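# Clear the desk onto closet shelves, close closet

## Task

Move every item on the desk onto the closet's shelves, then close the closet completely. An item still gripped or touched by the robot at the finish does not count, nor does anything that stays in place only because the robot holds it there. The robot must not tip over or be left leaning, or the task fails. At the end, release everything and back away.

## Robot and tools

Robot: a Hello Robot Stretch 3 with a single arm. It has a two-wheeled base (0.33 m long, 0.34 m wide) that can drive forward/back and spin in place but never slide sideways. A lift carries the arm up and down a mast, and the arm telescopes out to the robot's RIGHT side. To bring the gripper forward or back, you drive the base. Spins pivot about the point between the drive wheels, 0.05 m behind the front edge. With the arm retracted and wrist folded, a spin sweeps a 0.28 m radius. An unfolded, level wrist reaches past that circle.

Frames: the base frame has its origin on the floor between the drive wheels, x forward, y left, z up. The odometry frame is the base frame where the scene began. hand_pose is reported in the base frame, at the point where the closed fingertips meet. Heading is positive to the left, within -3.142..3.142.

Tool execute_actions takes {"actions": [...]}, run in order. An empty list only returns the current state and images. Each action has up to three keys.
- "robot": a command.
- "steps": integer 1..450 at 30 per second (default 1).
- "until": an early-exit condition.
An action with only "steps" just waits.

A command can hold "base", "joints" and "contact_limits", and they start together.
- "base" holds exactly one key. {"translate_m": d} is a relative drive in metres from where the base is when the command starts, positive forward, |d| up to 1. {"rotate_rad": d} is a relative spin in radians, positive counter-clockwise (left), |d| up to 3.2.
- "joints" holds absolute targets by name; any joint you leave out keeps its current target. Ranges:
  lift_m 0..1.1 (arm height on the mast)
  arm_m 0..0.52 (extension)
  wrist_yaw_rad -1.345..4.42 (0 = along the arm, positive swings toward the front, 3.0 = folded over the base)
  wrist_pitch_rad -1.57..0.451 (negative tips the fingers down)
  wrist_roll_rad -2.911..2.911
  gripper_m -0.089..0.179 (larger is wider; the true tip gap is about 0.007 m smaller when nearly shut and 0.025 m smaller when fully open)
  head_pan_rad -3.953..1.73 (positive left; -1.57 looks along the arm)
  head_tilt_rad -1.53..0.419 (negative down)
- "contact_limits": {"arm_m": effort%} sets how hard, from 1 to 100 percent, the arm may push before it halts. This applies until the next arm_m command.

Instead of one command, "robot" can take a list of up to 8 commands, plus {"pause_s": s} entries (s at most 15), run one after another. {"robot": {"stop": true}} brakes everything and clears the queue. A new command takes effect at once and discards the rest of any older queue. If any value is invalid or out of range, the whole call is rejected and nothing runs.

Speed: the base runs fast (0.30 m/s, 1.9 rad/s) only when stowed: lift_m under 0.30, arm_m under 0.03 and wrist_yaw_rad over 2.54. Otherwise it is capped at 0.10 m/s and 0.63 rad/s.

Waiting: to wait for everything to finish, add "steps": 450, "until": {"robot": {"status": "ended"}}. You can also test fields, e.g. {"robot": {"lift_m": [">", 0.3]}}. Operators are =, !=, <, <=, >, >=. Statuses take a word or ["!=","moving"]. Do not wait for exact equality of readings. {"any": {"status": "ended"}} fires when the first motion ends.

Gripping: to grasp, command gripper_m below the object's width. To let go, open at least 0.02 beyond where the tips first touched. Neither the reading nor "done" proves something is held; check the cameras. Over-squeezing triggers a stall guard that weakens the grip. To re-grip, send a different value.

Wrist folding: fold (yaw 3.0) or unfold only with lift_m 0.32..0.95, pitch -0.4 and roll near 0. Once folded, the lift may go down to 0.25. If yaw is below -0.4, keep pitch at -0.5 or lower.

Result lines:
- base_status gives progress as (moved of goal).
- joint_goals and joint_status show targets and state per joint: moving, done, off_target, contact_stop, time_out, stopped, not_commanded, torque_fault.
- measured_speeds, motor_effort (percent, peak in brackets), base_odometry, turned_by_wheels/turned_by_imu, and base_tilt (degrees forward/right) are also reported.
- lidar_m gives 12 sectors of 30 degrees, starting straight ahead and going counter-clockwise, in a plane 0.17 m up.
- wrist_depth_mm and head_depth_mm are 7x7 grids of median depth.
- refusals, queue and queue_left describe the command queue.
- on_its_own lines flag goals the robot changed, slack or switched-off joints, and tilt.
- Lines starting refused:, dropped: and replaced: explain failures.

Every result includes one image from each camera: head_camera, nav_camera, wrist_camera.

Tool zoom_image: {"camera": name, "region": [x0,y0,x1,y1]} in pixels of that camera's latest image, origin at top-left, at most 504x504. Image sizes: head 896x504, nav 672x504, wrist 644x364.

Before calling it, make sure all motion has ended, the gripper is open and clear, and nothing rests on the robot.

Hazards:
- Pushing against something rigid with the gripper above about 0.45 m can tip the robot. Never push again after a contact_stop.
- Do not drive while holding, hooking or pressing on something fixed.
- If a drive snags furniture, reverse it in small steps. If base_tilt leans, pull the gripper free and, if needed, lower lift_m to about 0.2.
- The base, wrist and head have no contact stop and keep pushing. Sustained hard effort switches a wrist servo off for 10 s.
- Avoid drops, slams and hard hits. A loose object may occasionally get nudged by an outside push.

Each tool is called after ">>>" in YAML: its name, and indented under it one key for each argument.

## Session

>>> execute_actions:
  actions: []

Scene clock: 0.00 s.
robot.base_odometry: x=+0.000 y=+0.000 heading=+0.000 (m, m, rad; robot's odometry frame)
robot.turned_by_wheels: +0.000 (rad since the last result)
robot.turned_by_imu: +0.000 (rad since the last result)
robot.base_tilt: forward=-0.5 right=-1.7 (deg)
robot.lidar_m: 2.07 2.12 2.72 2.55 2.61 2.09 1.58 1.75 1.27 1.19 1.24 1.60
robot.head_depth_mm: 1977 2766 2719 2783 2752 2772 2327 / 1951 2711 2736 2709 2715 2786 2208 / 1981 2019 2011 2016 2012 2016 2023 / 1960 1989 2012 2010 1991 1987 2042 / 1857 1999 1999 1979 1996 1985 2012 / 1774 1956 1975 1982 1973 1971 1988 / 1784 1956 1996 1978 1984 1953 1954
robot.base_status: not_commanded
robot.joint_positions: lift_m=+0.573 arm_m=-0.003 wrist_yaw_rad=+2.901 wrist_pitch_rad=-0.568 wrist_roll_rad=+0.006 gripper_m=+0.037 head_pan_rad=+0.017 head_tilt_rad=+0.012
robot.joint_goals: lift_m=+0.573 arm_m=-0.003 wrist_yaw_rad=+2.901 wrist_pitch_rad=-0.568 wrist_roll_rad=+0.006 gripper_m=+0.037 head_pan_rad=+0.017 head_tilt_rad=+0.012
robot.joint_status: lift_m=not_commanded arm_m=not_commanded wrist_yaw_rad=not_commanded wrist_pitch_rad=not_commanded wrist_roll_rad=not_commanded gripper_m=not_commanded head_pan_rad=not_commanded head_tilt_rad=not_commanded
robot.measured_speeds: translate_m=+0.000 rotate_rad=+0.000 lift_m=+0.000 arm_m=+0.000 wrist_yaw_rad=+0.000 wrist_pitch_rad=+0.000 wrist_roll_rad=+0.000 head_pan_rad=+0.000 head_tilt_rad=+0.000
robot: refusals=0 queue=idle queue_left=0
robot.motor_effort: left_wheel=+0 right_wheel=-1 lift_m=+30 arm_m=+1 wrist_yaw_rad=-1 wrist_pitch_rad=+7 wrist_roll_rad=-1 gripper_m=+1 head_pan_rad=+1 head_tilt_rad=+1 (%)
robot.hand_pose: x=+0.0271 y=+0.0552 z=+0.5540 quat_wxyz=(+0.279, +0.699, +0.115, +0.648) (m; robot's base frame)
robot.wrist_depth_mm: - - - - - - - / - - - - - - - / - - - - - - - / - 976 - 963 994 994 998 / 858 863 880 849 814 822 823 / 741 743 - 728 721 734 730 / 647 656 - 663 640 647 646
pictures: head_camera (sideways: a quarter turn clockwise sets it upright), nav_camera (sideways: a quarter turn counterclockwise sets it upright), wrist_camera
Images, in order (width x height): head_camera 896x504, nav_camera 672x504, wrist_camera 644x364.

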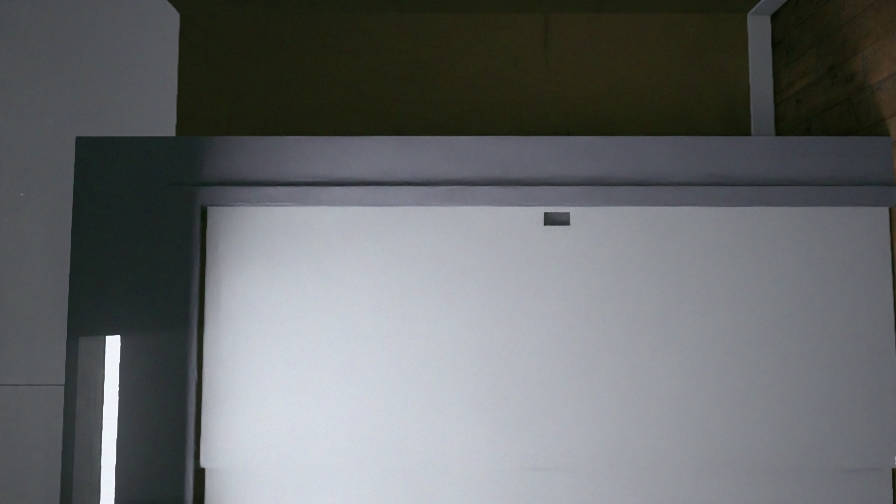

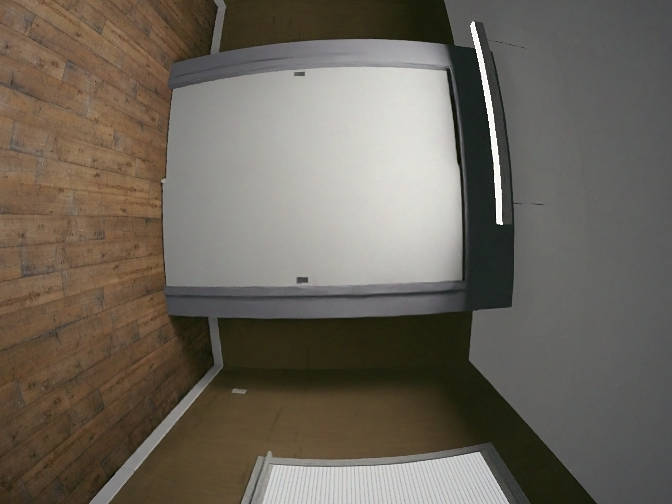

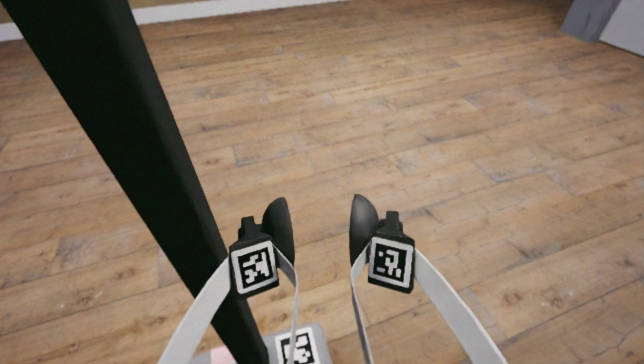

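>>> execute_actions:
  actions:
    - {"robot":{"joints":{"head_pan_rad":-1.6,"head_tilt_rad":-0.4}},"steps":90,"until":{"robot":{"status":"ended"}}}

>>> execute_actions:
  actions:
    - {"robot":{"joints":{"head_pan_rad":-3.2,"head_tilt_rad":-0.4}},"steps":90,"until":{"robot":{"status":"ended"}}}

>>> execute_actions:
  actions:
    - {"robot":{"joints":{"head_pan_rad":1.6,"head_tilt_rad":-0.4}},"steps":150,"until":{"robot":{"status":"ended"}}}

Scene clock: 6.40 s.
robot.base_odometry: x=+0.000 y=+0.000 heading=+0.000 (m, m, rad; robot's odometry frame)
robot.turned_by_wheels: +0.000 (rad since the last result)
robot.turned_by_imu: +0.001 (rad since the last result)
robot.base_tilt: forward=-0.6 right=-1.8 (deg)
robot.lidar_m: 2.07 2.12 2.71 2.55 2.61 2.10 1.57 1.75 1.27 1.18 1.24 1.60
robot.head_depth_mm: 1043 1114 1207 1304 1414 1562 1421 / 1032 1105 1180 1279 1394 1521 1418 / 1018 1092 1168 1262 1378 1503 1421 / 1009 1072 1148 1237 1348 1471 1421 / 1003 1068 1150 1243 1345 1472 1418 / 999 1069 1145 1231 1342 1463 1405 / 991 1058 1131 1217 1313 1442 1414
robot.base_status: not_commanded
robot.joint_positions: lift_m=+0.573 arm_m=-0.003 wrist_yaw_rad=+2.901 wrist_pitch_rad=-0.568 wrist_roll_rad=+0.006 gripper_m=+0.037 head_pan_rad=-1.593 head_tilt_rad=-0.395
robot.joint_goals: lift_m=+0.573 arm_m=-0.003 wrist_yaw_rad=+2.901 wrist_pitch_rad=-0.568 wrist_roll_rad=+0.006 gripper_m=+0.037 head_pan_rad=-1.600 head_tilt_rad=-0.400
robot.joint_status: lift_m=not_commanded arm_m=not_commanded wrist_yaw_rad=not_commanded wrist_pitch_rad=not_commanded wrist_roll_rad=not_commanded gripper_m=not_commanded head_pan_rad=done head_tilt_rad=done
robot.measured_speeds: translate_m=+0.000 rotate_rad=+0.000 lift_m=+0.000 arm_m=+0.000 wrist_yaw_rad=+0.000 wrist_pitch_rad=+0.000 wrist_roll_rad=+0.000 head_pan_rad=+0.000 head_tilt_rad=+0.000
robot: refusals=0 queue=done queue_left=0
robot.motor_effort: left_wheel=+0(0) right_wheel=-1(1) lift_m=+31(30) arm_m=+0(0) wrist_yaw_rad=+0(1) wrist_pitch_rad=+7(7) wrist_roll_rad=+0(1) gripper_m=+0(0) head_pan_rad=-1(30) head_tilt_rad=-2(20) (%)
robot.hand_pose: x=+0.0271 y=+0.0552 z=+0.5540 quat_wxyz=(+0.279, +0.699, +0.115, +0.648) (m; robot's base frame)
robot.wrist_depth_mm: - - - - - - - / - - - - - - - / - - - - - - - / - - - - 968 955 933 / 826 841 844 838 839 802 813 / 736 732 - 744 708 741 728 / 660 666 - 651 659 650 640
pictures: head_camera (sideways: a quarter turn clockwise sets it upright), nav_camera (sideways: a quarter turn counterclockwise sets it upright), wrist_camera
Images, in order (width x height): head_camera 896x504, nav_camera 672x504, wrist_camera 644x364.

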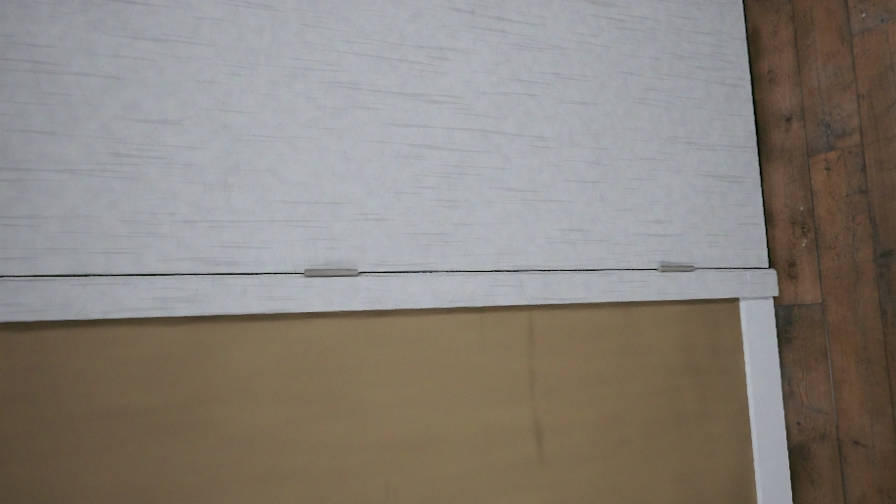

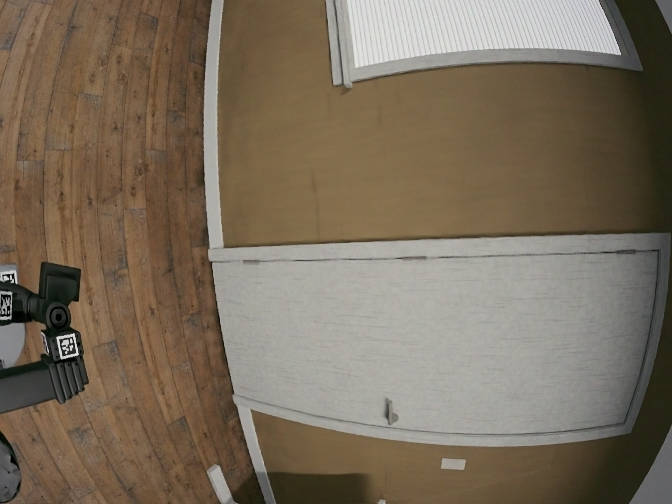

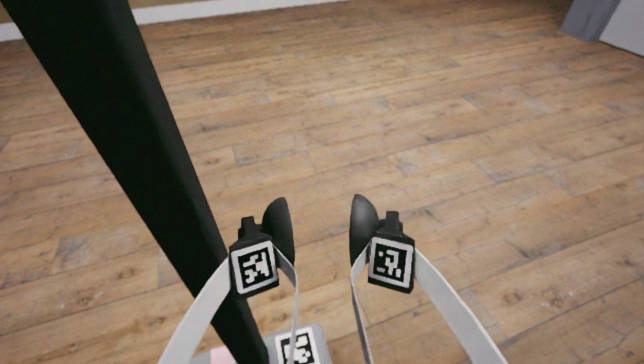

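Scene clock: 7.73 s.
robot.base_odometry: x=+0.000 y=+0.000 heading=+0.000 (m, m, rad; robot's odometry frame)
robot.turned_by_wheels: +0.000 (rad since the last result)
robot.turned_by_imu: +0.000 (rad since the last result)
robot.base_tilt: forward=-0.6 right=-1.7 (deg)
robot.lidar_m: 2.08 2.12 2.72 2.56 2.60 2.09 1.58 1.75 1.27 1.18 1.24 1.60
robot.head_depth_mm: 1767 1899 2041 2207 2266 1744 1413 / 1745 1859 1966 2155 2285 1744 1425 / 1734 1826 1559 2068 2068 1744 1412 / 1694 1808 1505 2123 2194 1742 1419 / 1671 1788 1559 2058 2172 1738 1418 / 1634 1757 1546 2028 2145 1734 1413 / 1599 1749 1543 1989 2109 1739 1421
robot.base_status: not_commanded
robot.joint_positions: lift_m=+0.573 arm_m=-0.003 wrist_yaw_rad=+2.901 wrist_pitch_rad=-0.568 wrist_roll_rad=+0.006 gripper_m=+0.037 head_pan_rad=-3.193 head_tilt_rad=-0.395
robot.joint_goals: lift_m=+0.573 arm_m=-0.003 wrist_yaw_rad=+2.901 wrist_pitch_rad=-0.568 wrist_roll_rad=+0.006 gripper_m=+0.037 head_pan_rad=-3.200 head_tilt_rad=-0.400
robot.joint_status: lift_m=not_commanded arm_m=not_commanded wrist_yaw_rad=not_commanded wrist_pitch_rad=not_commanded wrist_roll_rad=not_commanded gripper_m=not_commanded head_pan_rad=done head_tilt_rad=done
robot.measured_speeds: translate_m=+0.000 rotate_rad=+0.000 lift_m=+0.000 arm_m=+0.000 wrist_yaw_rad=+0.000 wrist_pitch_rad=+0.000 wrist_roll_rad=+0.000 head_pan_rad=+0.000 head_tilt_rad=+0.000
robot: refusals=0 queue=done queue_left=0
robot.motor_effort: left_wheel=+0(0) right_wheel=-1(1) lift_m=+30(31) arm_m=+0(0) wrist_yaw_rad=+0(1) wrist_pitch_rad=+7(7) wrist_roll_rad=+0(0) gripper_m=+0(0) head_pan_rad=-2(30) head_tilt_rad=-3(4) (%)
robot.hand_pose: x=+0.0271 y=+0.0552 z=+0.5540 quat_wxyz=(+0.279, +0.699, +0.115, +0.648) (m; robot's base frame)
robot.wrist_depth_mm: - - - - - - - / - - - - - - - / - - - - - - - / - 906 - 987 978 985 944 / 861 835 853 832 820 794 829 / 734 736 - 754 721 752 724 / 667 653 - 633 647 634 646
pictures: head_camera (sideways: a quarter turn clockwise sets it upright), nav_camera (sideways: a quarter turn counterclockwise sets it upright), wrist_camera
Images, in order (width x height): head_camera 896x504, nav_camera 672x504, wrist_camera 644x364.

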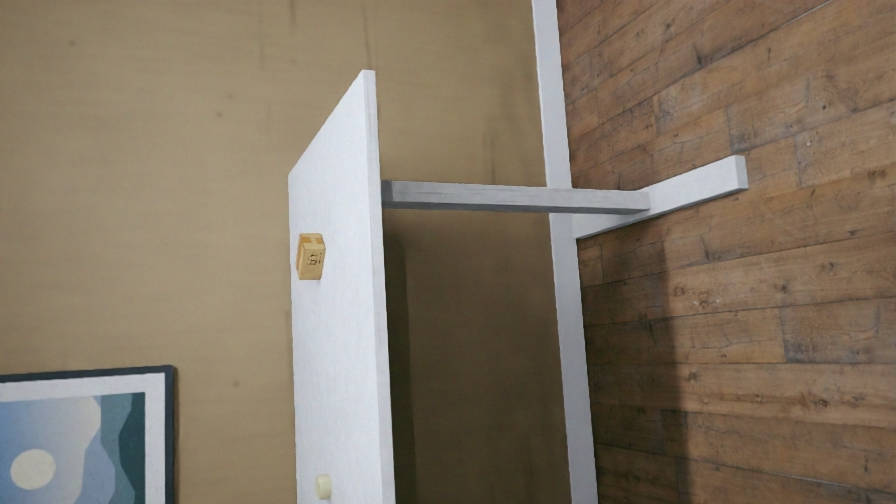

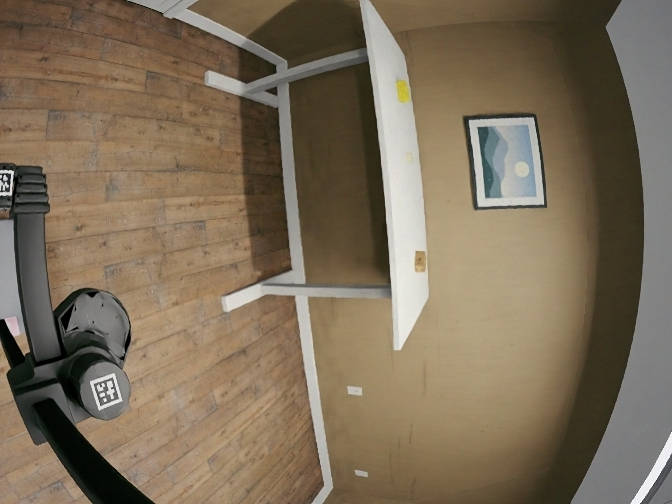

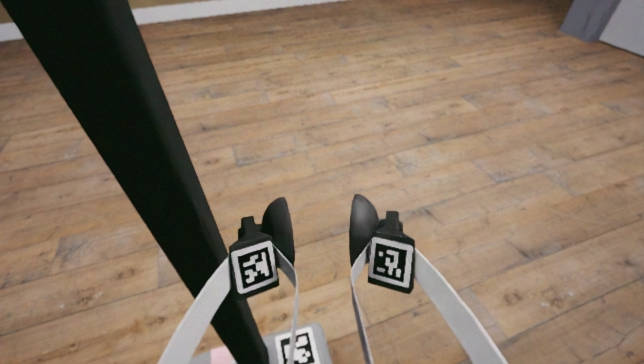

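Scene clock: 10.37 s.
robot.base_odometry: x=+0.000 y=+0.000 heading=+0.000 (m, m, rad; robot's odometry frame)
robot.turned_by_wheels: +0.000 (rad since the last result)
robot.turned_by_imu: +0.000 (rad since the last result)
robot.base_tilt: forward=-0.6 right=-1.7 (deg)
robot.lidar_m: 2.07 2.12 2.72 2.56 2.61 2.09 1.57 1.75 1.27 1.19 1.24 1.61
robot.head_depth_mm: 2205 2384 2545 2781 2264 1741 1411 / 2193 2349 2512 2708 2270 1752 1415 / 2191 2332 2508 2684 2247 1747 1408 / 2181 2299 2504 2666 2274 1756 1421 / 2138 2329 2460 2674 2274 1748 1417 / 2160 2276 2444 2631 2256 1745 1415 / 2107 2276 2432 2628 2257 1750 1417
robot.base_status: not_commanded
robot.joint_positions: lift_m=+0.573 arm_m=-0.003 wrist_yaw_rad=+2.901 wrist_pitch_rad=-0.568 wrist_roll_rad=+0.006 gripper_m=+0.037 head_pan_rad=+1.593 head_tilt_rad=-0.395
robot.joint_goals: lift_m=+0.573 arm_m=-0.003 wrist_yaw_rad=+2.901 wrist_pitch_rad=-0.568 wrist_roll_rad=+0.006 gripper_m=+0.037 head_pan_rad=+1.600 head_tilt_rad=-0.400
robot.joint_status: lift_m=not_commanded arm_m=not_commanded wrist_yaw_rad=not_commanded wrist_pitch_rad=not_commanded wrist_roll_rad=not_commanded gripper_m=not_commanded head_pan_rad=done head_tilt_rad=done
robot.measured_speeds: translate_m=+0.000 rotate_rad=+0.000 lift_m=+0.000 arm_m=+0.000 wrist_yaw_rad=+0.000 wrist_pitch_rad=+0.000 wrist_roll_rad=+0.000 head_pan_rad=+0.000 head_tilt_rad=+0.000
robot: refusals=0 queue=done queue_left=0
robot.motor_effort: left_wheel=+0(0) right_wheel=-1(1) lift_m=+31(30) arm_m=+1(1) wrist_yaw_rad=-1(1) wrist_pitch_rad=+7(8) wrist_roll_rad=+0(1) gripper_m=+1(0) head_pan_rad=+4(29) head_tilt_rad=-1(1) (%)
robot.hand_pose: x=+0.0271 y=+0.0552 z=+0.5540 quat_wxyz=(+0.279, +0.699, +0.115, +0.648) (m; robot's base frame)
robot.wrist_depth_mm: - - - - - - - / - - - - - - - / - - - - - - - / - 979 - 970 983 963 972 / 815 835 896 853 844 826 821 / 743 737 - 737 718 717 715 / 639 637 - 640 643 629 639
pictures: head_camera (sideways: a quarter turn clockwise sets it upright), nav_camera (sideways: a quarter turn counterclockwise sets it upright), wrist_camera
Images, in order (width x height): head_camera 896x504, nav_camera 672x504, wrist_camera 644x364.

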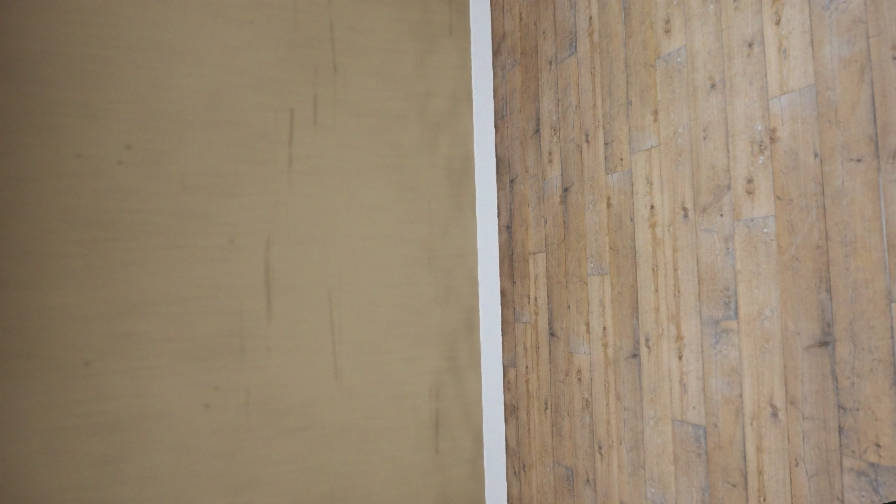

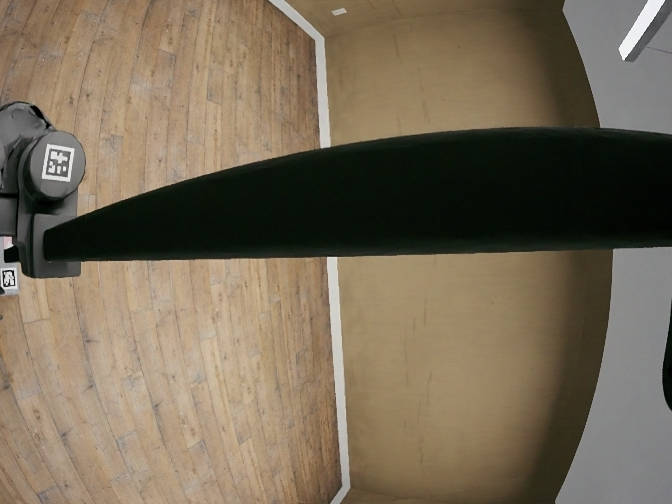

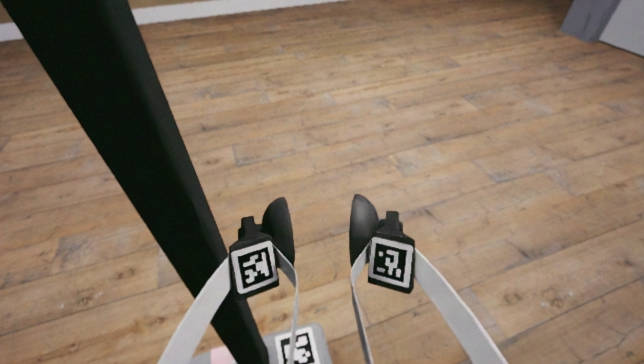

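>>> execute_actions:
  actions:
    - {"robot":[{"joints":{"lift_m":0.25,"arm_m":0,"wrist_pitch_rad":-0.4,"wrist_yaw_rad":3.0,"head_pan_rad":0,"head_tilt_rad":-0.2}},{"base":{"translate_m":1.0}},{"base":{"translate_m":0.35}},{"base":{"rotate_rad":1.571}},{"joints":{"lift_m":0.85,"head_pan_rad":-1.57,"gripper_m":0.0}},{"joints":{"wrist_yaw_rad":0,"wrist_pitch_rad":0}}],"steps":450,"until":{"robot":{"status":"ended"}}}
    - {"steps":300,"until":{"robot":{"status":"ended"}}}

Scene clock: 41.43 s.
robot.base_odometry: x=+1.350 y=+0.000 heading=+1.571 (m, m, rad; robot's odometry frame)
robot.turned_by_wheels: +1.571 (rad since the last result)
robot.turned_by_imu: +1.588 (rad since the last result)
robot.base_tilt: forward=-0.5 right=-1.7 (deg)
robot.lidar_m: 2.65 2.70 3.54 2.92 1.70 1.18 1.12 1.14 0.74 0.73 0.75 1.04
robot.head_depth_mm: 609 634 662 695 726 760 800 / 627 654 674 701 731 763 793 / 626 652 676 708 739 771 800 / 625 644 672 701 732 762 790 / 617 641 665 695 723 755 789 / 612 636 662 689 717 752 785 / 611 630 656 682 710 741 779
robot.base_status: done (rotate_rad +1.5708 of +1.5710)
robot.joint_positions: lift_m=+0.850 arm_m=+0.000 wrist_yaw_rad=+0.003 wrist_pitch_rad=-0.022 wrist_roll_rad=+0.006 gripper_m=+0.000 head_pan_rad=-1.563 head_tilt_rad=-0.210
robot.joint_goals: lift_m=+0.850 arm_m=+0.000 wrist_yaw_rad=+0.000 wrist_pitch_rad=+0.000 wrist_roll_rad=+0.006 gripper_m=+0.000 head_pan_rad=-1.570 head_tilt_rad=-0.200
robot.joint_status: lift_m=done arm_m=done wrist_yaw_rad=done wrist_pitch_rad=done wrist_roll_rad=not_commanded gripper_m=done head_pan_rad=done head_tilt_rad=done
robot.measured_speeds: translate_m=+0.000 rotate_rad=+0.000 lift_m=+0.000 arm_m=+0.000 wrist_yaw_rad=+0.000 wrist_pitch_rad=+0.000 wrist_roll_rad=+0.000 head_pan_rad=+0.000 head_tilt_rad=+0.000
robot: refusals=0 queue=done queue_left=0
robot.motor_effort: left_wheel=-4(10) right_wheel=+4(12) lift_m=+42(49) arm_m=+3(3) wrist_yaw_rad=-2(4) wrist_pitch_rad=+13(13) wrist_roll_rad=+0(0) gripper_m=-3(97) head_pan_rad=-1(27) head_tilt_rad=+4(14) (%)
robot.hand_pose: x=-0.0208 y=-0.4003 z=+0.9585 quat_wxyz=(+0.705, +0.009, -0.709, -0.007) (m; robot's base frame)
robot.wrist_depth_mm: 419 432 438 460 443 452 - / 442 445 447 468 457 467 - / 454 465 467 482 473 481 - / 467 472 491 496 495 494 - / 476 489 502 - 508 526 - / 490 513 516 547 527 545 - / 520 533 551 555 550 571 -
pictures: head_camera (sideways: a quarter turn clockwise sets it upright), nav_camera (sideways: a quarter turn counterclockwise sets it upright), wrist_camera
Images, in order (width x height): head_camera 896x504, nav_camera 672x504, wrist_camera 644x364.

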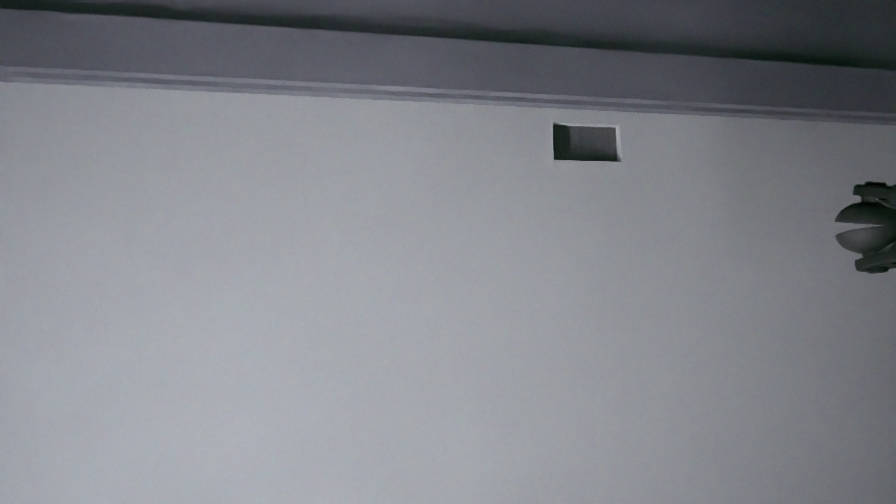

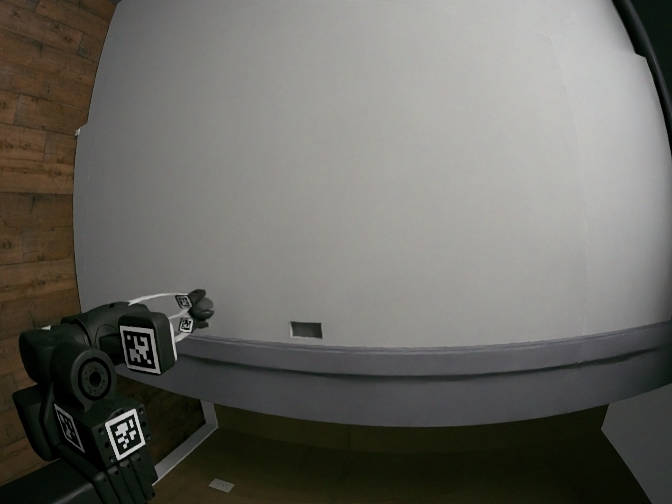

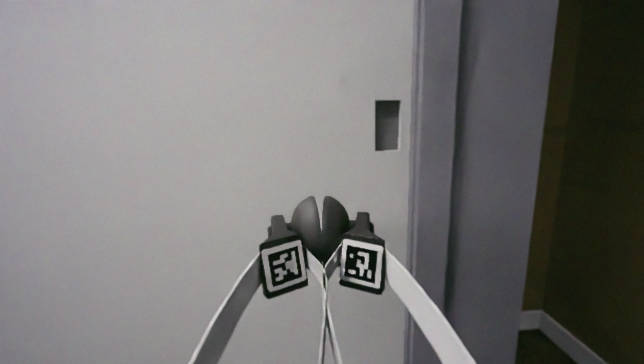

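>>> execute_actions:
  actions:
    - {"robot":{"base":{"translate_m":-0.10},"joints":{"lift_m":0.89,"wrist_roll_rad":1.57,"arm_m":0.2}},"steps":200,"until":{"robot":{"status":"ended"}}}

Scene clock: 48.93 s.
robot.base_odometry: x=+1.350 y=-0.100 heading=+1.571 (m, m, rad; robot's odometry frame)
robot.turned_by_wheels: +0.000 (rad since the last result)
robot.turned_by_imu: +0.000 (rad since the last result)
robot.base_tilt: forward=-0.6 right=-1.7 (deg)
robot.lidar_m: 2.74 2.81 3.51 2.94 1.56 1.08 1.02 1.04 0.77 0.72 0.75 0.99
robot.head_depth_mm: 628 652 678 706 738 764 - / 618 644 668 699 735 750 - / 611 638 660 688 719 735 - / 628 650 678 707 743 765 - / 623 648 672 701 731 763 796 / 619 643 669 694 723 756 789 / 613 637 661 689 717 751 786
robot.base_status: done (translate_m -0.1000 of -0.1000)
robot.joint_positions: lift_m=+0.890 arm_m=+0.200 wrist_yaw_rad=+0.002 wrist_pitch_rad=-0.020 wrist_roll_rad=+1.567 gripper_m=+0.000 head_pan_rad=-1.563 head_tilt_rad=-0.210
robot.joint_goals: lift_m=+0.890 arm_m=+0.200 wrist_yaw_rad=+0.000 wrist_pitch_rad=+0.000 wrist_roll_rad=+1.570 gripper_m=+0.000 head_pan_rad=-1.570 head_tilt_rad=-0.200
robot.joint_status: lift_m=done arm_m=done wrist_yaw_rad=done wrist_pitch_rad=done wrist_roll_rad=done gripper_m=done head_pan_rad=done head_tilt_rad=done
robot.measured_speeds: translate_m=+0.000 rotate_rad=+0.000 lift_m=+0.000 arm_m=+0.000 wrist_yaw_rad=+0.000 wrist_pitch_rad=+0.000 wrist_roll_rad=+0.000 head_pan_rad=+0.000 head_tilt_rad=+0.000
robot: refusals=0 queue=done queue_left=0
robot.motor_effort: left_wheel=-3(9) right_wheel=+3(5) lift_m=+42(44) arm_m=+3(4) wrist_yaw_rad=-2(3) wrist_pitch_rad=+12(13) wrist_roll_rad=+1(0) gripper_m=-3(2) head_pan_rad=-2(2) head_tilt_rad=+4(3) (%)
robot.hand_pose: x=-0.0209 y=-0.6003 z=+0.9987 quat_wxyz=(+0.002, +0.001, -1.000, -0.011) (m; robot's base frame)
robot.wrist_depth_mm: 254 256 259 261 263 268 268 / 250 252 253 256 259 263 263 / 254 253 273 273 279 296 302 / 293 294 295 308 304 306 311 / 298 302 305 - 306 318 321 / 307 311 314 319 320 322 326 / 315 321 325 329 329 337 337
pictures: head_camera (sideways: a quarter turn clockwise sets it upright), nav_camera (sideways: a quarter turn counterclockwise sets it upright), wrist_camera
Images, in order (width x height): head_camera 896x504, nav_camera 672x504, wrist_camera 644x364.

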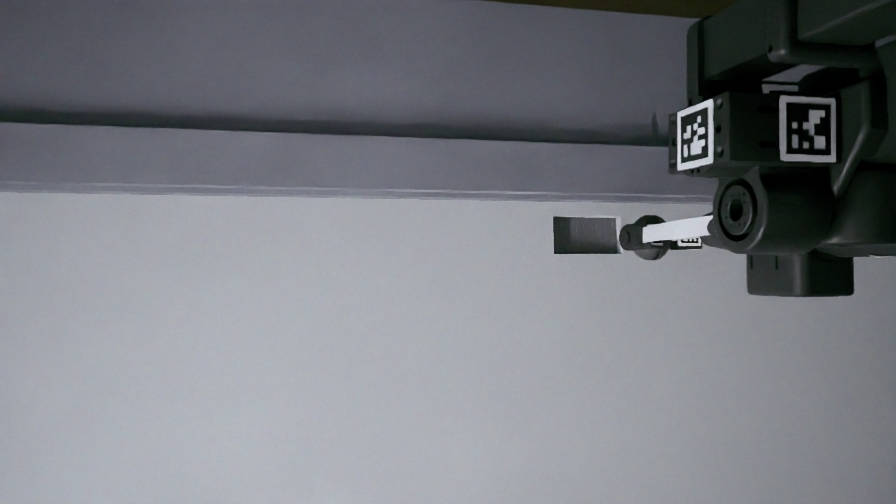

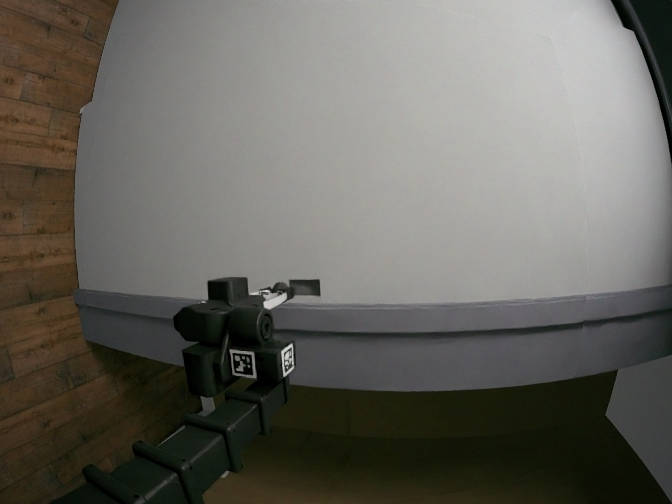

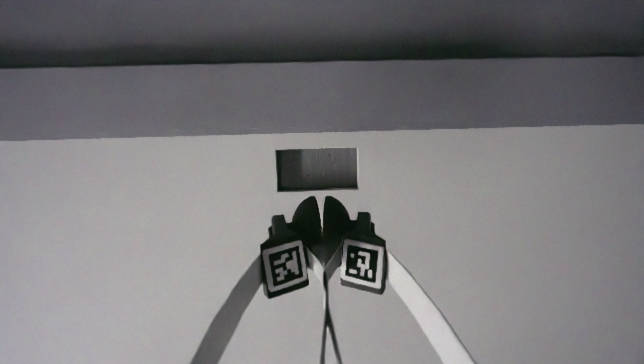

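>>> execute_actions:
  actions:
    - {"robot":{"joints":{"arm_m":0.32},"contact_limits":{"arm_m":15}},"steps":200,"until":{"robot":{"status":"ended"}}}

Scene clock: 53.93 s.
robot.base_odometry: x=+1.350 y=-0.100 heading=+1.571 (m, m, rad; robot's odometry frame)
robot.turned_by_wheels: +0.000 (rad since the last result)
robot.turned_by_imu: +0.001 (rad since the last result)
robot.base_tilt: forward=-0.6 right=-1.7 (deg)
robot.lidar_m: 2.75 2.81 3.52 2.93 1.55 1.08 1.02 1.04 0.76 0.72 0.75 0.98
robot.head_depth_mm: 627 650 678 709 736 - - / 621 646 671 702 727 - 806 / 614 639 660 690 711 - 791 / 628 651 680 705 731 - 810 / 624 649 673 701 731 762 796 / 617 642 668 693 723 759 793 / 615 638 663 687 716 750 783
robot.base_status: done (translate_m -0.1000 of -0.1000)
robot.joint_positions: lift_m=+0.890 arm_m=+0.320 wrist_yaw_rad=+0.002 wrist_pitch_rad=-0.020 wrist_roll_rad=+1.568 gripper_m=+0.000 head_pan_rad=-1.563 head_tilt_rad=-0.210
robot.joint_goals: lift_m=+0.890 arm_m=+0.320 wrist_yaw_rad=+0.000 wrist_pitch_rad=+0.000 wrist_roll_rad=+1.570 gripper_m=+0.000 head_pan_rad=-1.570 head_tilt_rad=-0.200
robot.joint_status: lift_m=done arm_m=done wrist_yaw_rad=done wrist_pitch_rad=done wrist_roll_rad=done gripper_m=done head_pan_rad=done head_tilt_rad=done
robot.measured_speeds: translate_m=+0.000 rotate_rad=+0.000 lift_m=+0.000 arm_m=+0.000 wrist_yaw_rad=+0.000 wrist_pitch_rad=+0.000 wrist_roll_rad=+0.000 head_pan_rad=+0.000 head_tilt_rad=+0.000
robot: refusals=0 queue=done queue_left=0
robot.motor_effort: left_wheel=-3(4) right_wheel=+3(3) lift_m=+42(42) arm_m=+3(2) wrist_yaw_rad=-1(2) wrist_pitch_rad=+12(12) wrist_roll_rad=+0(1) gripper_m=-2(2) head_pan_rad=-1(1) head_tilt_rad=+3(3) (%)
robot.contact_limits: arm_m 15 (drawing in: default 15, maximum 25; extending or still: default 22, maximum 35)
robot.hand_pose: x=-0.0209 y=-0.7203 z=+0.9987 quat_wxyz=(+0.002, +0.001, -1.000, -0.011) (m; robot's base frame)
robot.wrist_depth_mm: 144 135 137 139 140 142 143 / 137 138 139 141 142 144 145 / 140 141 143 145 146 148 149 / 175 175 178 191 182 185 185 / 178 181 182 - 188 188 190 / 183 186 187 191 192 194 196 / 189 191 194 194 198 201 203
pictures: head_camera (sideways: a quarter turn clockwise sets it upright), nav_camera (sideways: a quarter turn counterclockwise sets it upright), wrist_camera
Images, in order (width x height): head_camera 896x504, nav_camera 672x504, wrist_camera 644x364.

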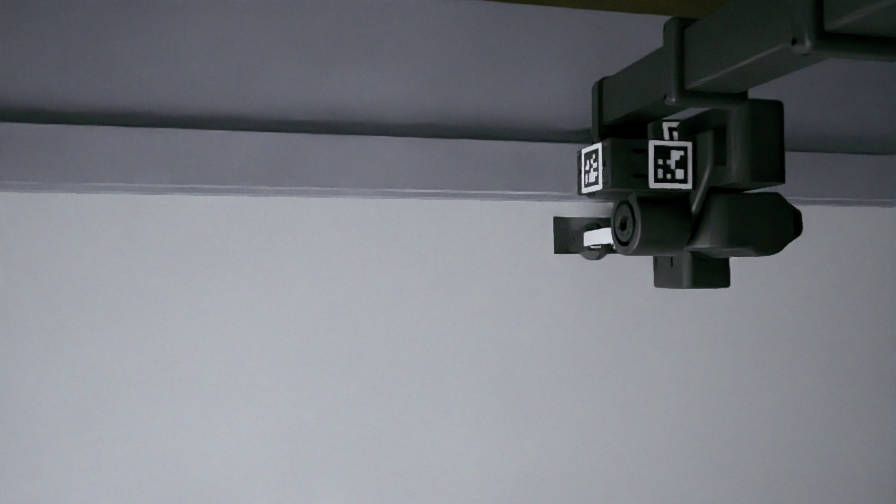

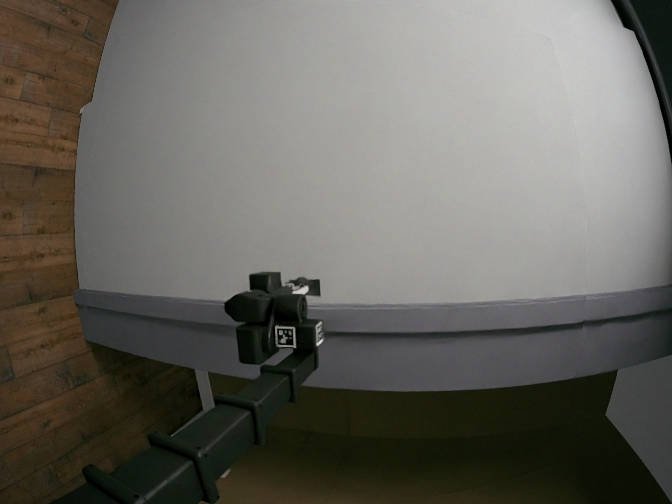

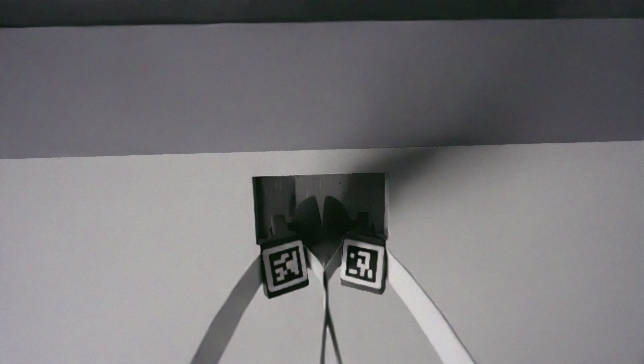

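>>> execute_actions:
  actions:
    - {"robot":{"joints":{"arm_m":0.36},"contact_limits":{"arm_m":10}},"steps":100,"until":{"robot":{"status":"ended"}}}
    - {"robot":{"base":{"translate_m":0.12}},"steps":100,"until":{"robot":{"status":"ended"}}}

Scene clock: 59.10 s.
robot.base_odometry: x=+1.350 y=+0.020 heading=+1.571 (m, m, rad; robot's odometry frame)
robot.turned_by_wheels: +0.000 (rad since the last result)
robot.turned_by_imu: -0.041 (rad since the last result)
robot.base_tilt: forward=-0.6 right=-1.8 (deg)
robot.lidar_m: 2.64 2.68 3.41 2.93 1.78 1.22 1.13 1.15 0.75 0.73 0.74 0.94
robot.head_depth_mm: 620 646 676 704 741 - - / 644 652 672 696 716 - 794 / 1126 1134 1170 1191 1231 - 1186 / 622 645 670 698 725 - 802 / 615 638 664 691 719 753 788 / 608 632 655 681 710 743 777 / 601 623 650 673 703 729 765
robot.base_status: done (translate_m +0.1200 of +0.1200)
robot.joint_positions: lift_m=+0.890 arm_m=+0.325 wrist_yaw_rad=-0.045 wrist_pitch_rad=-0.023 wrist_roll_rad=+1.568 gripper_m=+0.000 head_pan_rad=-1.563 head_tilt_rad=-0.209
robot.joint_goals: lift_m=+0.890 arm_m=+0.325 wrist_yaw_rad=-0.047 wrist_pitch_rad=+0.000 wrist_roll_rad=+1.570 gripper_m=+0.000 head_pan_rad=-1.570 head_tilt_rad=-0.200
robot.joint_status: lift_m=done arm_m=contact_stop wrist_yaw_rad=done wrist_pitch_rad=done wrist_roll_rad=done gripper_m=done head_pan_rad=done head_tilt_rad=done
robot.measured_speeds: translate_m=+0.000 rotate_rad=+0.000 lift_m=+0.000 arm_m=+0.000 wrist_yaw_rad=+0.000 wrist_pitch_rad=+0.000 wrist_roll_rad=+0.000 head_pan_rad=+0.000 head_tilt_rad=+0.000
robot: refusals=0 queue=done queue_left=0
robot.on_its_own: wrist_yaw_rad is held at -0.047, not at your +0.000, by its stall guard, which is not easing now; arm_m is slack since a contact_stop, until your next command for it (your +0.360 is given up)
robot.motor_effort: left_wheel=+0(18) right_wheel=+0(35) lift_m=+41(42) arm_m=+1(15) wrist_yaw_rad=-2(31) wrist_pitch_rad=+14(18) wrist_roll_rad=+0(1) gripper_m=-2(3) head_pan_rad=-2(2) head_tilt_rad=+3(4) (%)
robot.contact_limits: arm_m 10 (drawing in: default 15, maximum 25; extending or still: default 22, maximum 35)
robot.hand_pose: x=-0.0328 y=-0.7252 z=+0.9980 quat_wxyz=(+0.002, -0.022, -1.000, -0.012) (m; robot's base frame)
robot.wrist_depth_mm: 169 171 174 179 182 187 191 / 473 613 476 668 558 722 559 / 521 774 837 874 664 865 584 / 167 170 171 174 174 176 180 / 170 171 173 - 177 178 182 / 171 173 173 178 180 181 185 / 174 175 178 179 181 183 186
pictures: head_camera (sideways: a quarter turn clockwise sets it upright), nav_camera (sideways: a quarter turn counterclockwise sets it upright), wrist_camera
Images, in order (width x height): head_camera 896x504, nav_camera 672x504, wrist_camera 644x364.

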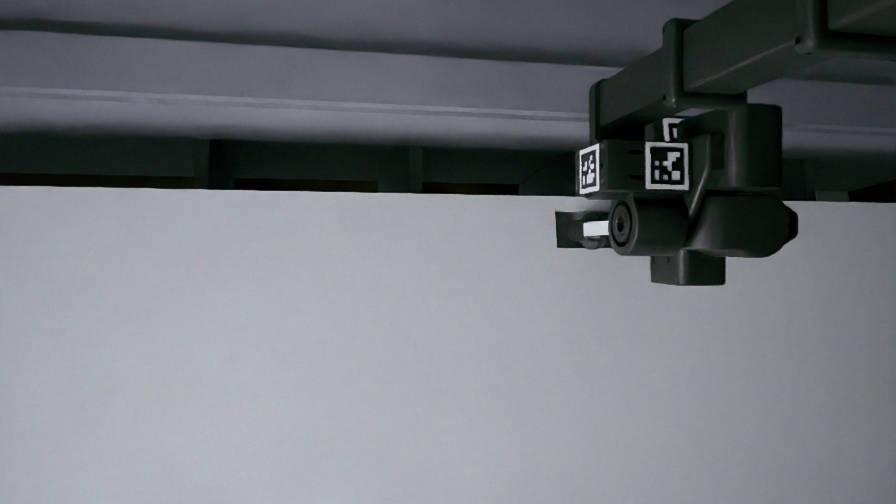

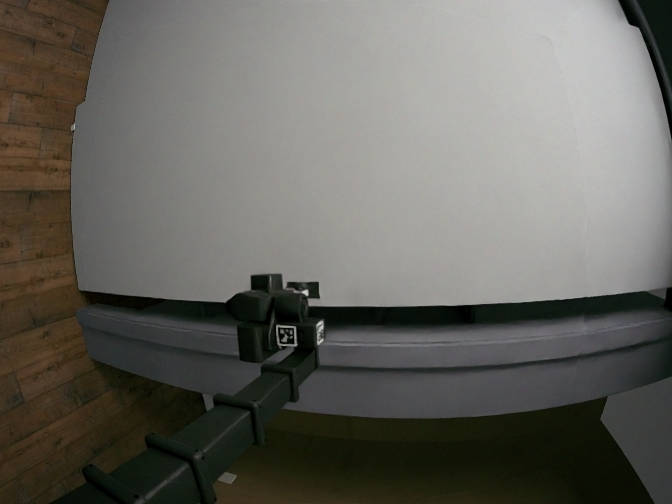

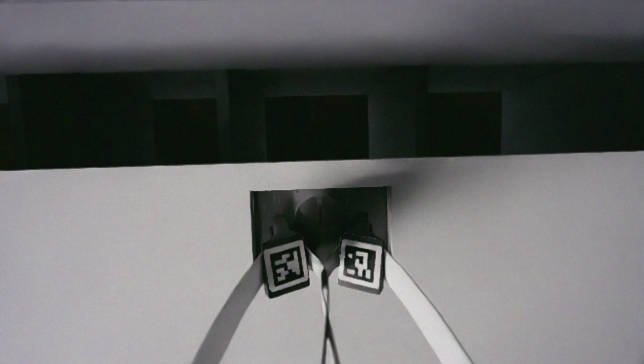

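>>> execute_actions:
  actions:
    - {"robot":{"base":{"translate_m":0.27}},"steps":150,"until":{"robot":{"status":"ended"}}}

>>> execute_actions:
  actions:
    - {"robot":{"base":{"translate_m":0.25}},"steps":150,"until":{"robot":{"status":"ended"}}}

Scene clock: 65.77 s.
robot.base_odometry: x=+1.350 y=+0.290 heading=+1.570 (m, m, rad; robot's odometry frame)
robot.turned_by_wheels: -0.001 (rad since the last result)
robot.turned_by_imu: -0.083 (rad since the last result)
robot.base_tilt: forward=-0.6 right=-1.7 (deg)
robot.lidar_m: 2.39 2.39 2.89 2.93 2.45 1.55 1.39 1.39 0.82 0.69 0.69 0.84
robot.head_depth_mm: 1052 1076 1095 1107 1117 1099 - / 1289 1265 1362 1324 1251 - 1408 / 608 631 659 684 711 - 793 / 596 620 642 672 697 721 766 / 582 609 630 657 681 714 746 / 573 595 618 642 668 697 727 / 562 584 604 629 656 684 710
robot.base_status: done (translate_m +0.2700 of +0.2700)
robot.joint_positions: lift_m=+0.890 arm_m=+0.310 wrist_yaw_rad=-0.211 wrist_pitch_rad=-0.022 wrist_roll_rad=+1.568 gripper_m=+0.000 head_pan_rad=-1.563 head_tilt_rad=-0.209
robot.joint_goals: lift_m=+0.890 arm_m=+0.310 wrist_yaw_rad=-0.176 wrist_pitch_rad=+0.000 wrist_roll_rad=+1.570 gripper_m=+0.000 head_pan_rad=-1.570 head_tilt_rad=-0.200
robot.joint_status: lift_m=done arm_m=contact_stop wrist_yaw_rad=done wrist_pitch_rad=done wrist_roll_rad=done gripper_m=done head_pan_rad=done head_tilt_rad=done
robot.measured_speeds: translate_m=+0.000 rotate_rad=+0.000 lift_m=+0.000 arm_m=+0.000 wrist_yaw_rad=+0.000 wrist_pitch_rad=+0.000 wrist_roll_rad=+0.000 head_pan_rad=+0.000 head_tilt_rad=+0.000
robot: refusals=0 queue=done queue_left=0
robot.on_its_own: wrist_yaw_rad is held at -0.176, not at your +0.000, by its stall guard, which is still easing; arm_m is slack since a contact_stop, until your next command for it (your +0.360 is given up)
robot.motor_effort: left_wheel=-9(20) right_wheel=+15(37) lift_m=+41(41) arm_m=+0(4) wrist_yaw_rad=+21(39) wrist_pitch_rad=+13(14) wrist_roll_rad=+0(0) gripper_m=-1(2) head_pan_rad=-2(1) head_tilt_rad=+3(3) (%)
robot.contact_limits: arm_m 10 (drawing in: default 15, maximum 25; extending or still: default 22, maximum 35)
robot.hand_pose: x=-0.0749 y=-0.7053 z=+0.9982 quat_wxyz=(+0.001, -0.105, -0.994, -0.012) (m; robot's base frame)
robot.wrist_depth_mm: 518 530 540 552 552 557 564 / 577 666 667 737 660 734 597 / 551 750 852 908 810 855 593 / 330 177 179 183 183 183 184 / 171 171 174 - 176 179 179 / 166 167 167 169 172 173 175 / 162 163 165 166 166 168 169
pictures: head_camera (sideways: a quarter turn clockwise sets it upright), nav_camera (sideways: a quarter turn counterclockwise sets it upright), wrist_camera
Images, in order (width x height): head_camera 896x504, nav_camera 672x504, wrist_camera 644x364.

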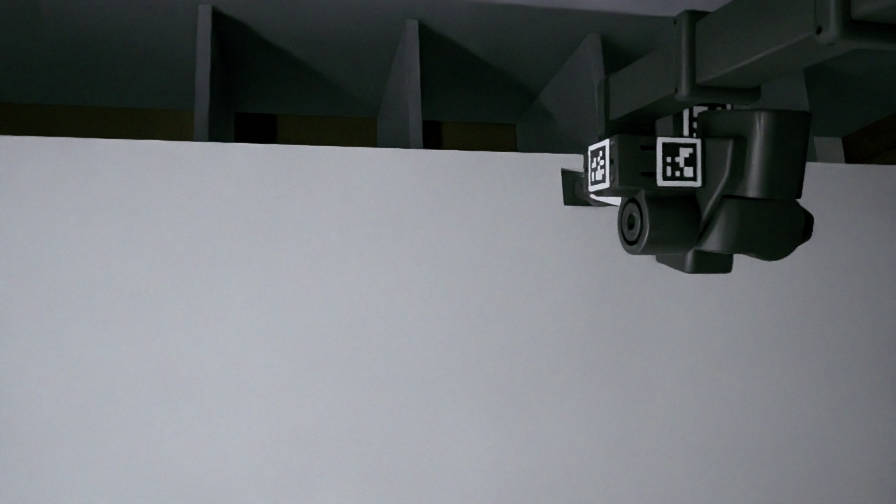

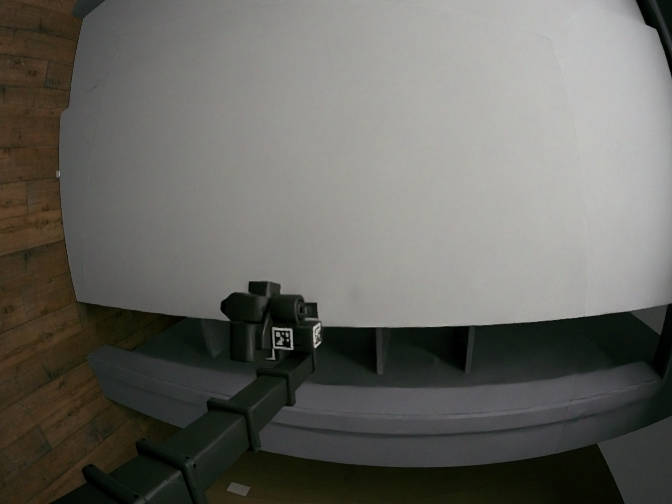

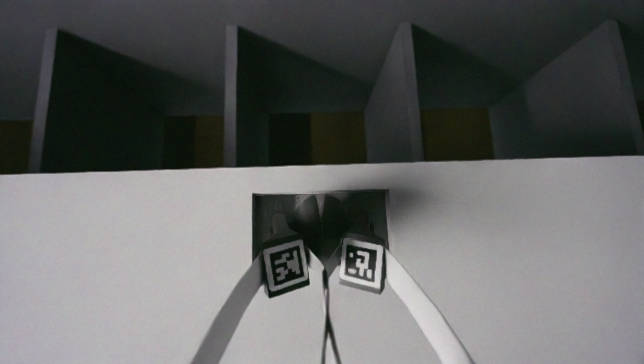

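Scene clock: 70.40 s.
robot.base_odometry: x=+1.350 y=+0.540 heading=+1.571 (m, m, rad; robot's odometry frame)
robot.turned_by_wheels: +0.001 (rad since the last result)
robot.turned_by_imu: -0.095 (rad since the last result)
robot.base_tilt: forward=-0.5 right=-1.7 (deg)
robot.lidar_m: 2.16 2.16 2.47 3.44 2.97 1.89 1.62 1.61 0.94 0.64 0.64 0.73
robot.head_depth_mm: 1254 1235 1302 1288 1271 - - / 595 623 651 1187 1101 - 1584 / 577 599 624 653 677 - 756 / 560 581 605 630 659 680 723 / 543 564 587 611 636 664 692 / 529 548 569 591 614 642 671 / 515 534 550 572 596 621 647
robot.base_status: done (translate_m +0.2500 of +0.2500)
robot.joint_positions: lift_m=+0.890 arm_m=+0.299 wrist_yaw_rad=-0.368 wrist_pitch_rad=-0.022 wrist_roll_rad=+1.568 gripper_m=+0.000 head_pan_rad=-1.563 head_tilt_rad=-0.209
robot.joint_goals: lift_m=+0.890 arm_m=+0.299 wrist_yaw_rad=-0.369 wrist_pitch_rad=+0.000 wrist_roll_rad=+1.570 gripper_m=+0.000 head_pan_rad=-1.570 head_tilt_rad=-0.200
robot.joint_status: lift_m=done arm_m=contact_stop wrist_yaw_rad=done wrist_pitch_rad=done wrist_roll_rad=done gripper_m=done head_pan_rad=done head_tilt_rad=done
robot.measured_speeds: translate_m=+0.000 rotate_rad=+0.000 lift_m=+0.000 arm_m=+0.000 wrist_yaw_rad=+0.000 wrist_pitch_rad=+0.000 wrist_roll_rad=+0.000 head_pan_rad=+0.000 head_tilt_rad=+0.000
robot: refusals=0 queue=done queue_left=0
robot.on_its_own: wrist_yaw_rad is held at -0.369, not at your +0.000, by its stall guard, which is not easing now; arm_m is slack since a contact_stop, until your next command for it (your +0.360 is given up)
robot.motor_effort: left_wheel=+1(20) right_wheel=-2(37) lift_m=+41(41) arm_m=+0(5) wrist_yaw_rad=-2(47) wrist_pitch_rad=+13(14) wrist_roll_rad=+0(0) gripper_m=-3(4) head_pan_rad=-2(2) head_tilt_rad=+3(2) (%)
robot.contact_limits: arm_m 10 (drawing in: default 15, maximum 25; extending or still: default 22, maximum 35)
robot.hand_pose: x=-0.1133 y=-0.6822 z=+0.9983 quat_wxyz=(+0.000, -0.183, -0.983, -0.011) (m; robot's base frame)
robot.wrist_depth_mm: 591 606 616 619 638 643 636 / 713 689 727 757 736 737 784 / 842 776 857 926 892 851 673 / 555 626 187 189 190 191 192 / 173 174 177 - 179 178 178 / 161 163 163 161 165 167 166 / 152 151 154 155 154 155 156
pictures: head_camera (sideways: a quarter turn clockwise sets it upright), nav_camera (sideways: a quarter turn counterclockwise sets it upright), wrist_camera
Images, in order (width x height): head_camera 896x504, nav_camera 672x504, wrist_camera 644x364.

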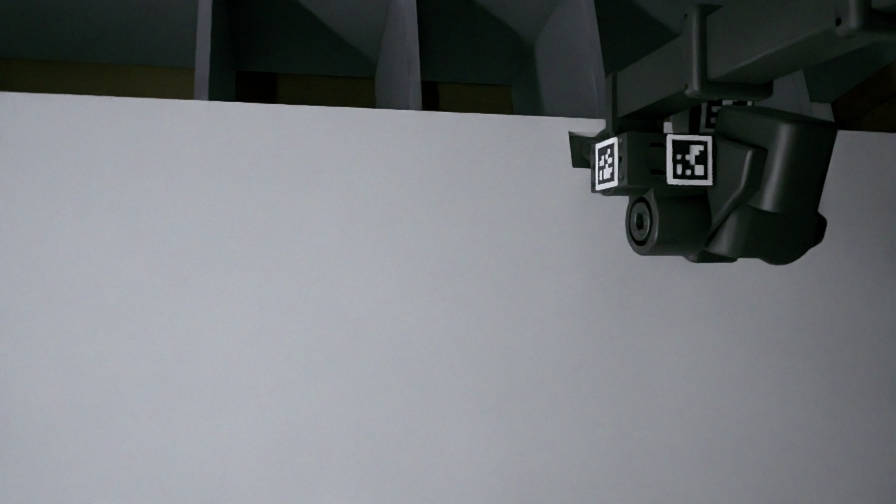

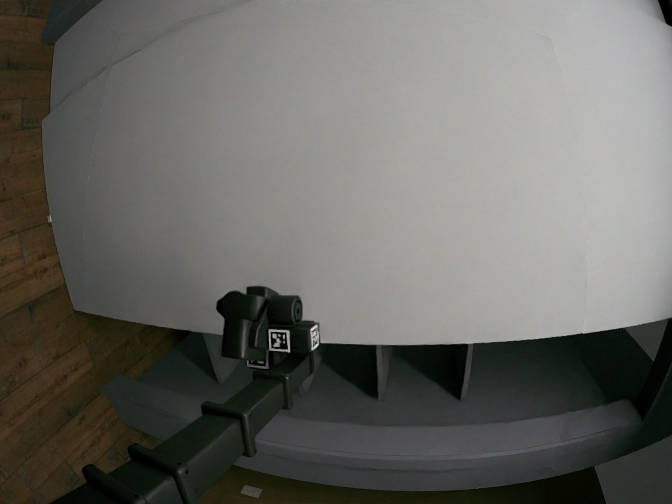

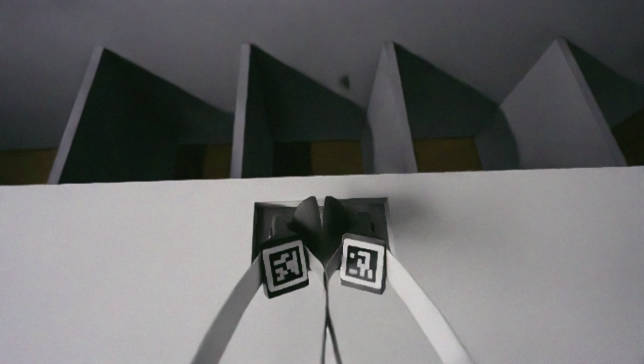

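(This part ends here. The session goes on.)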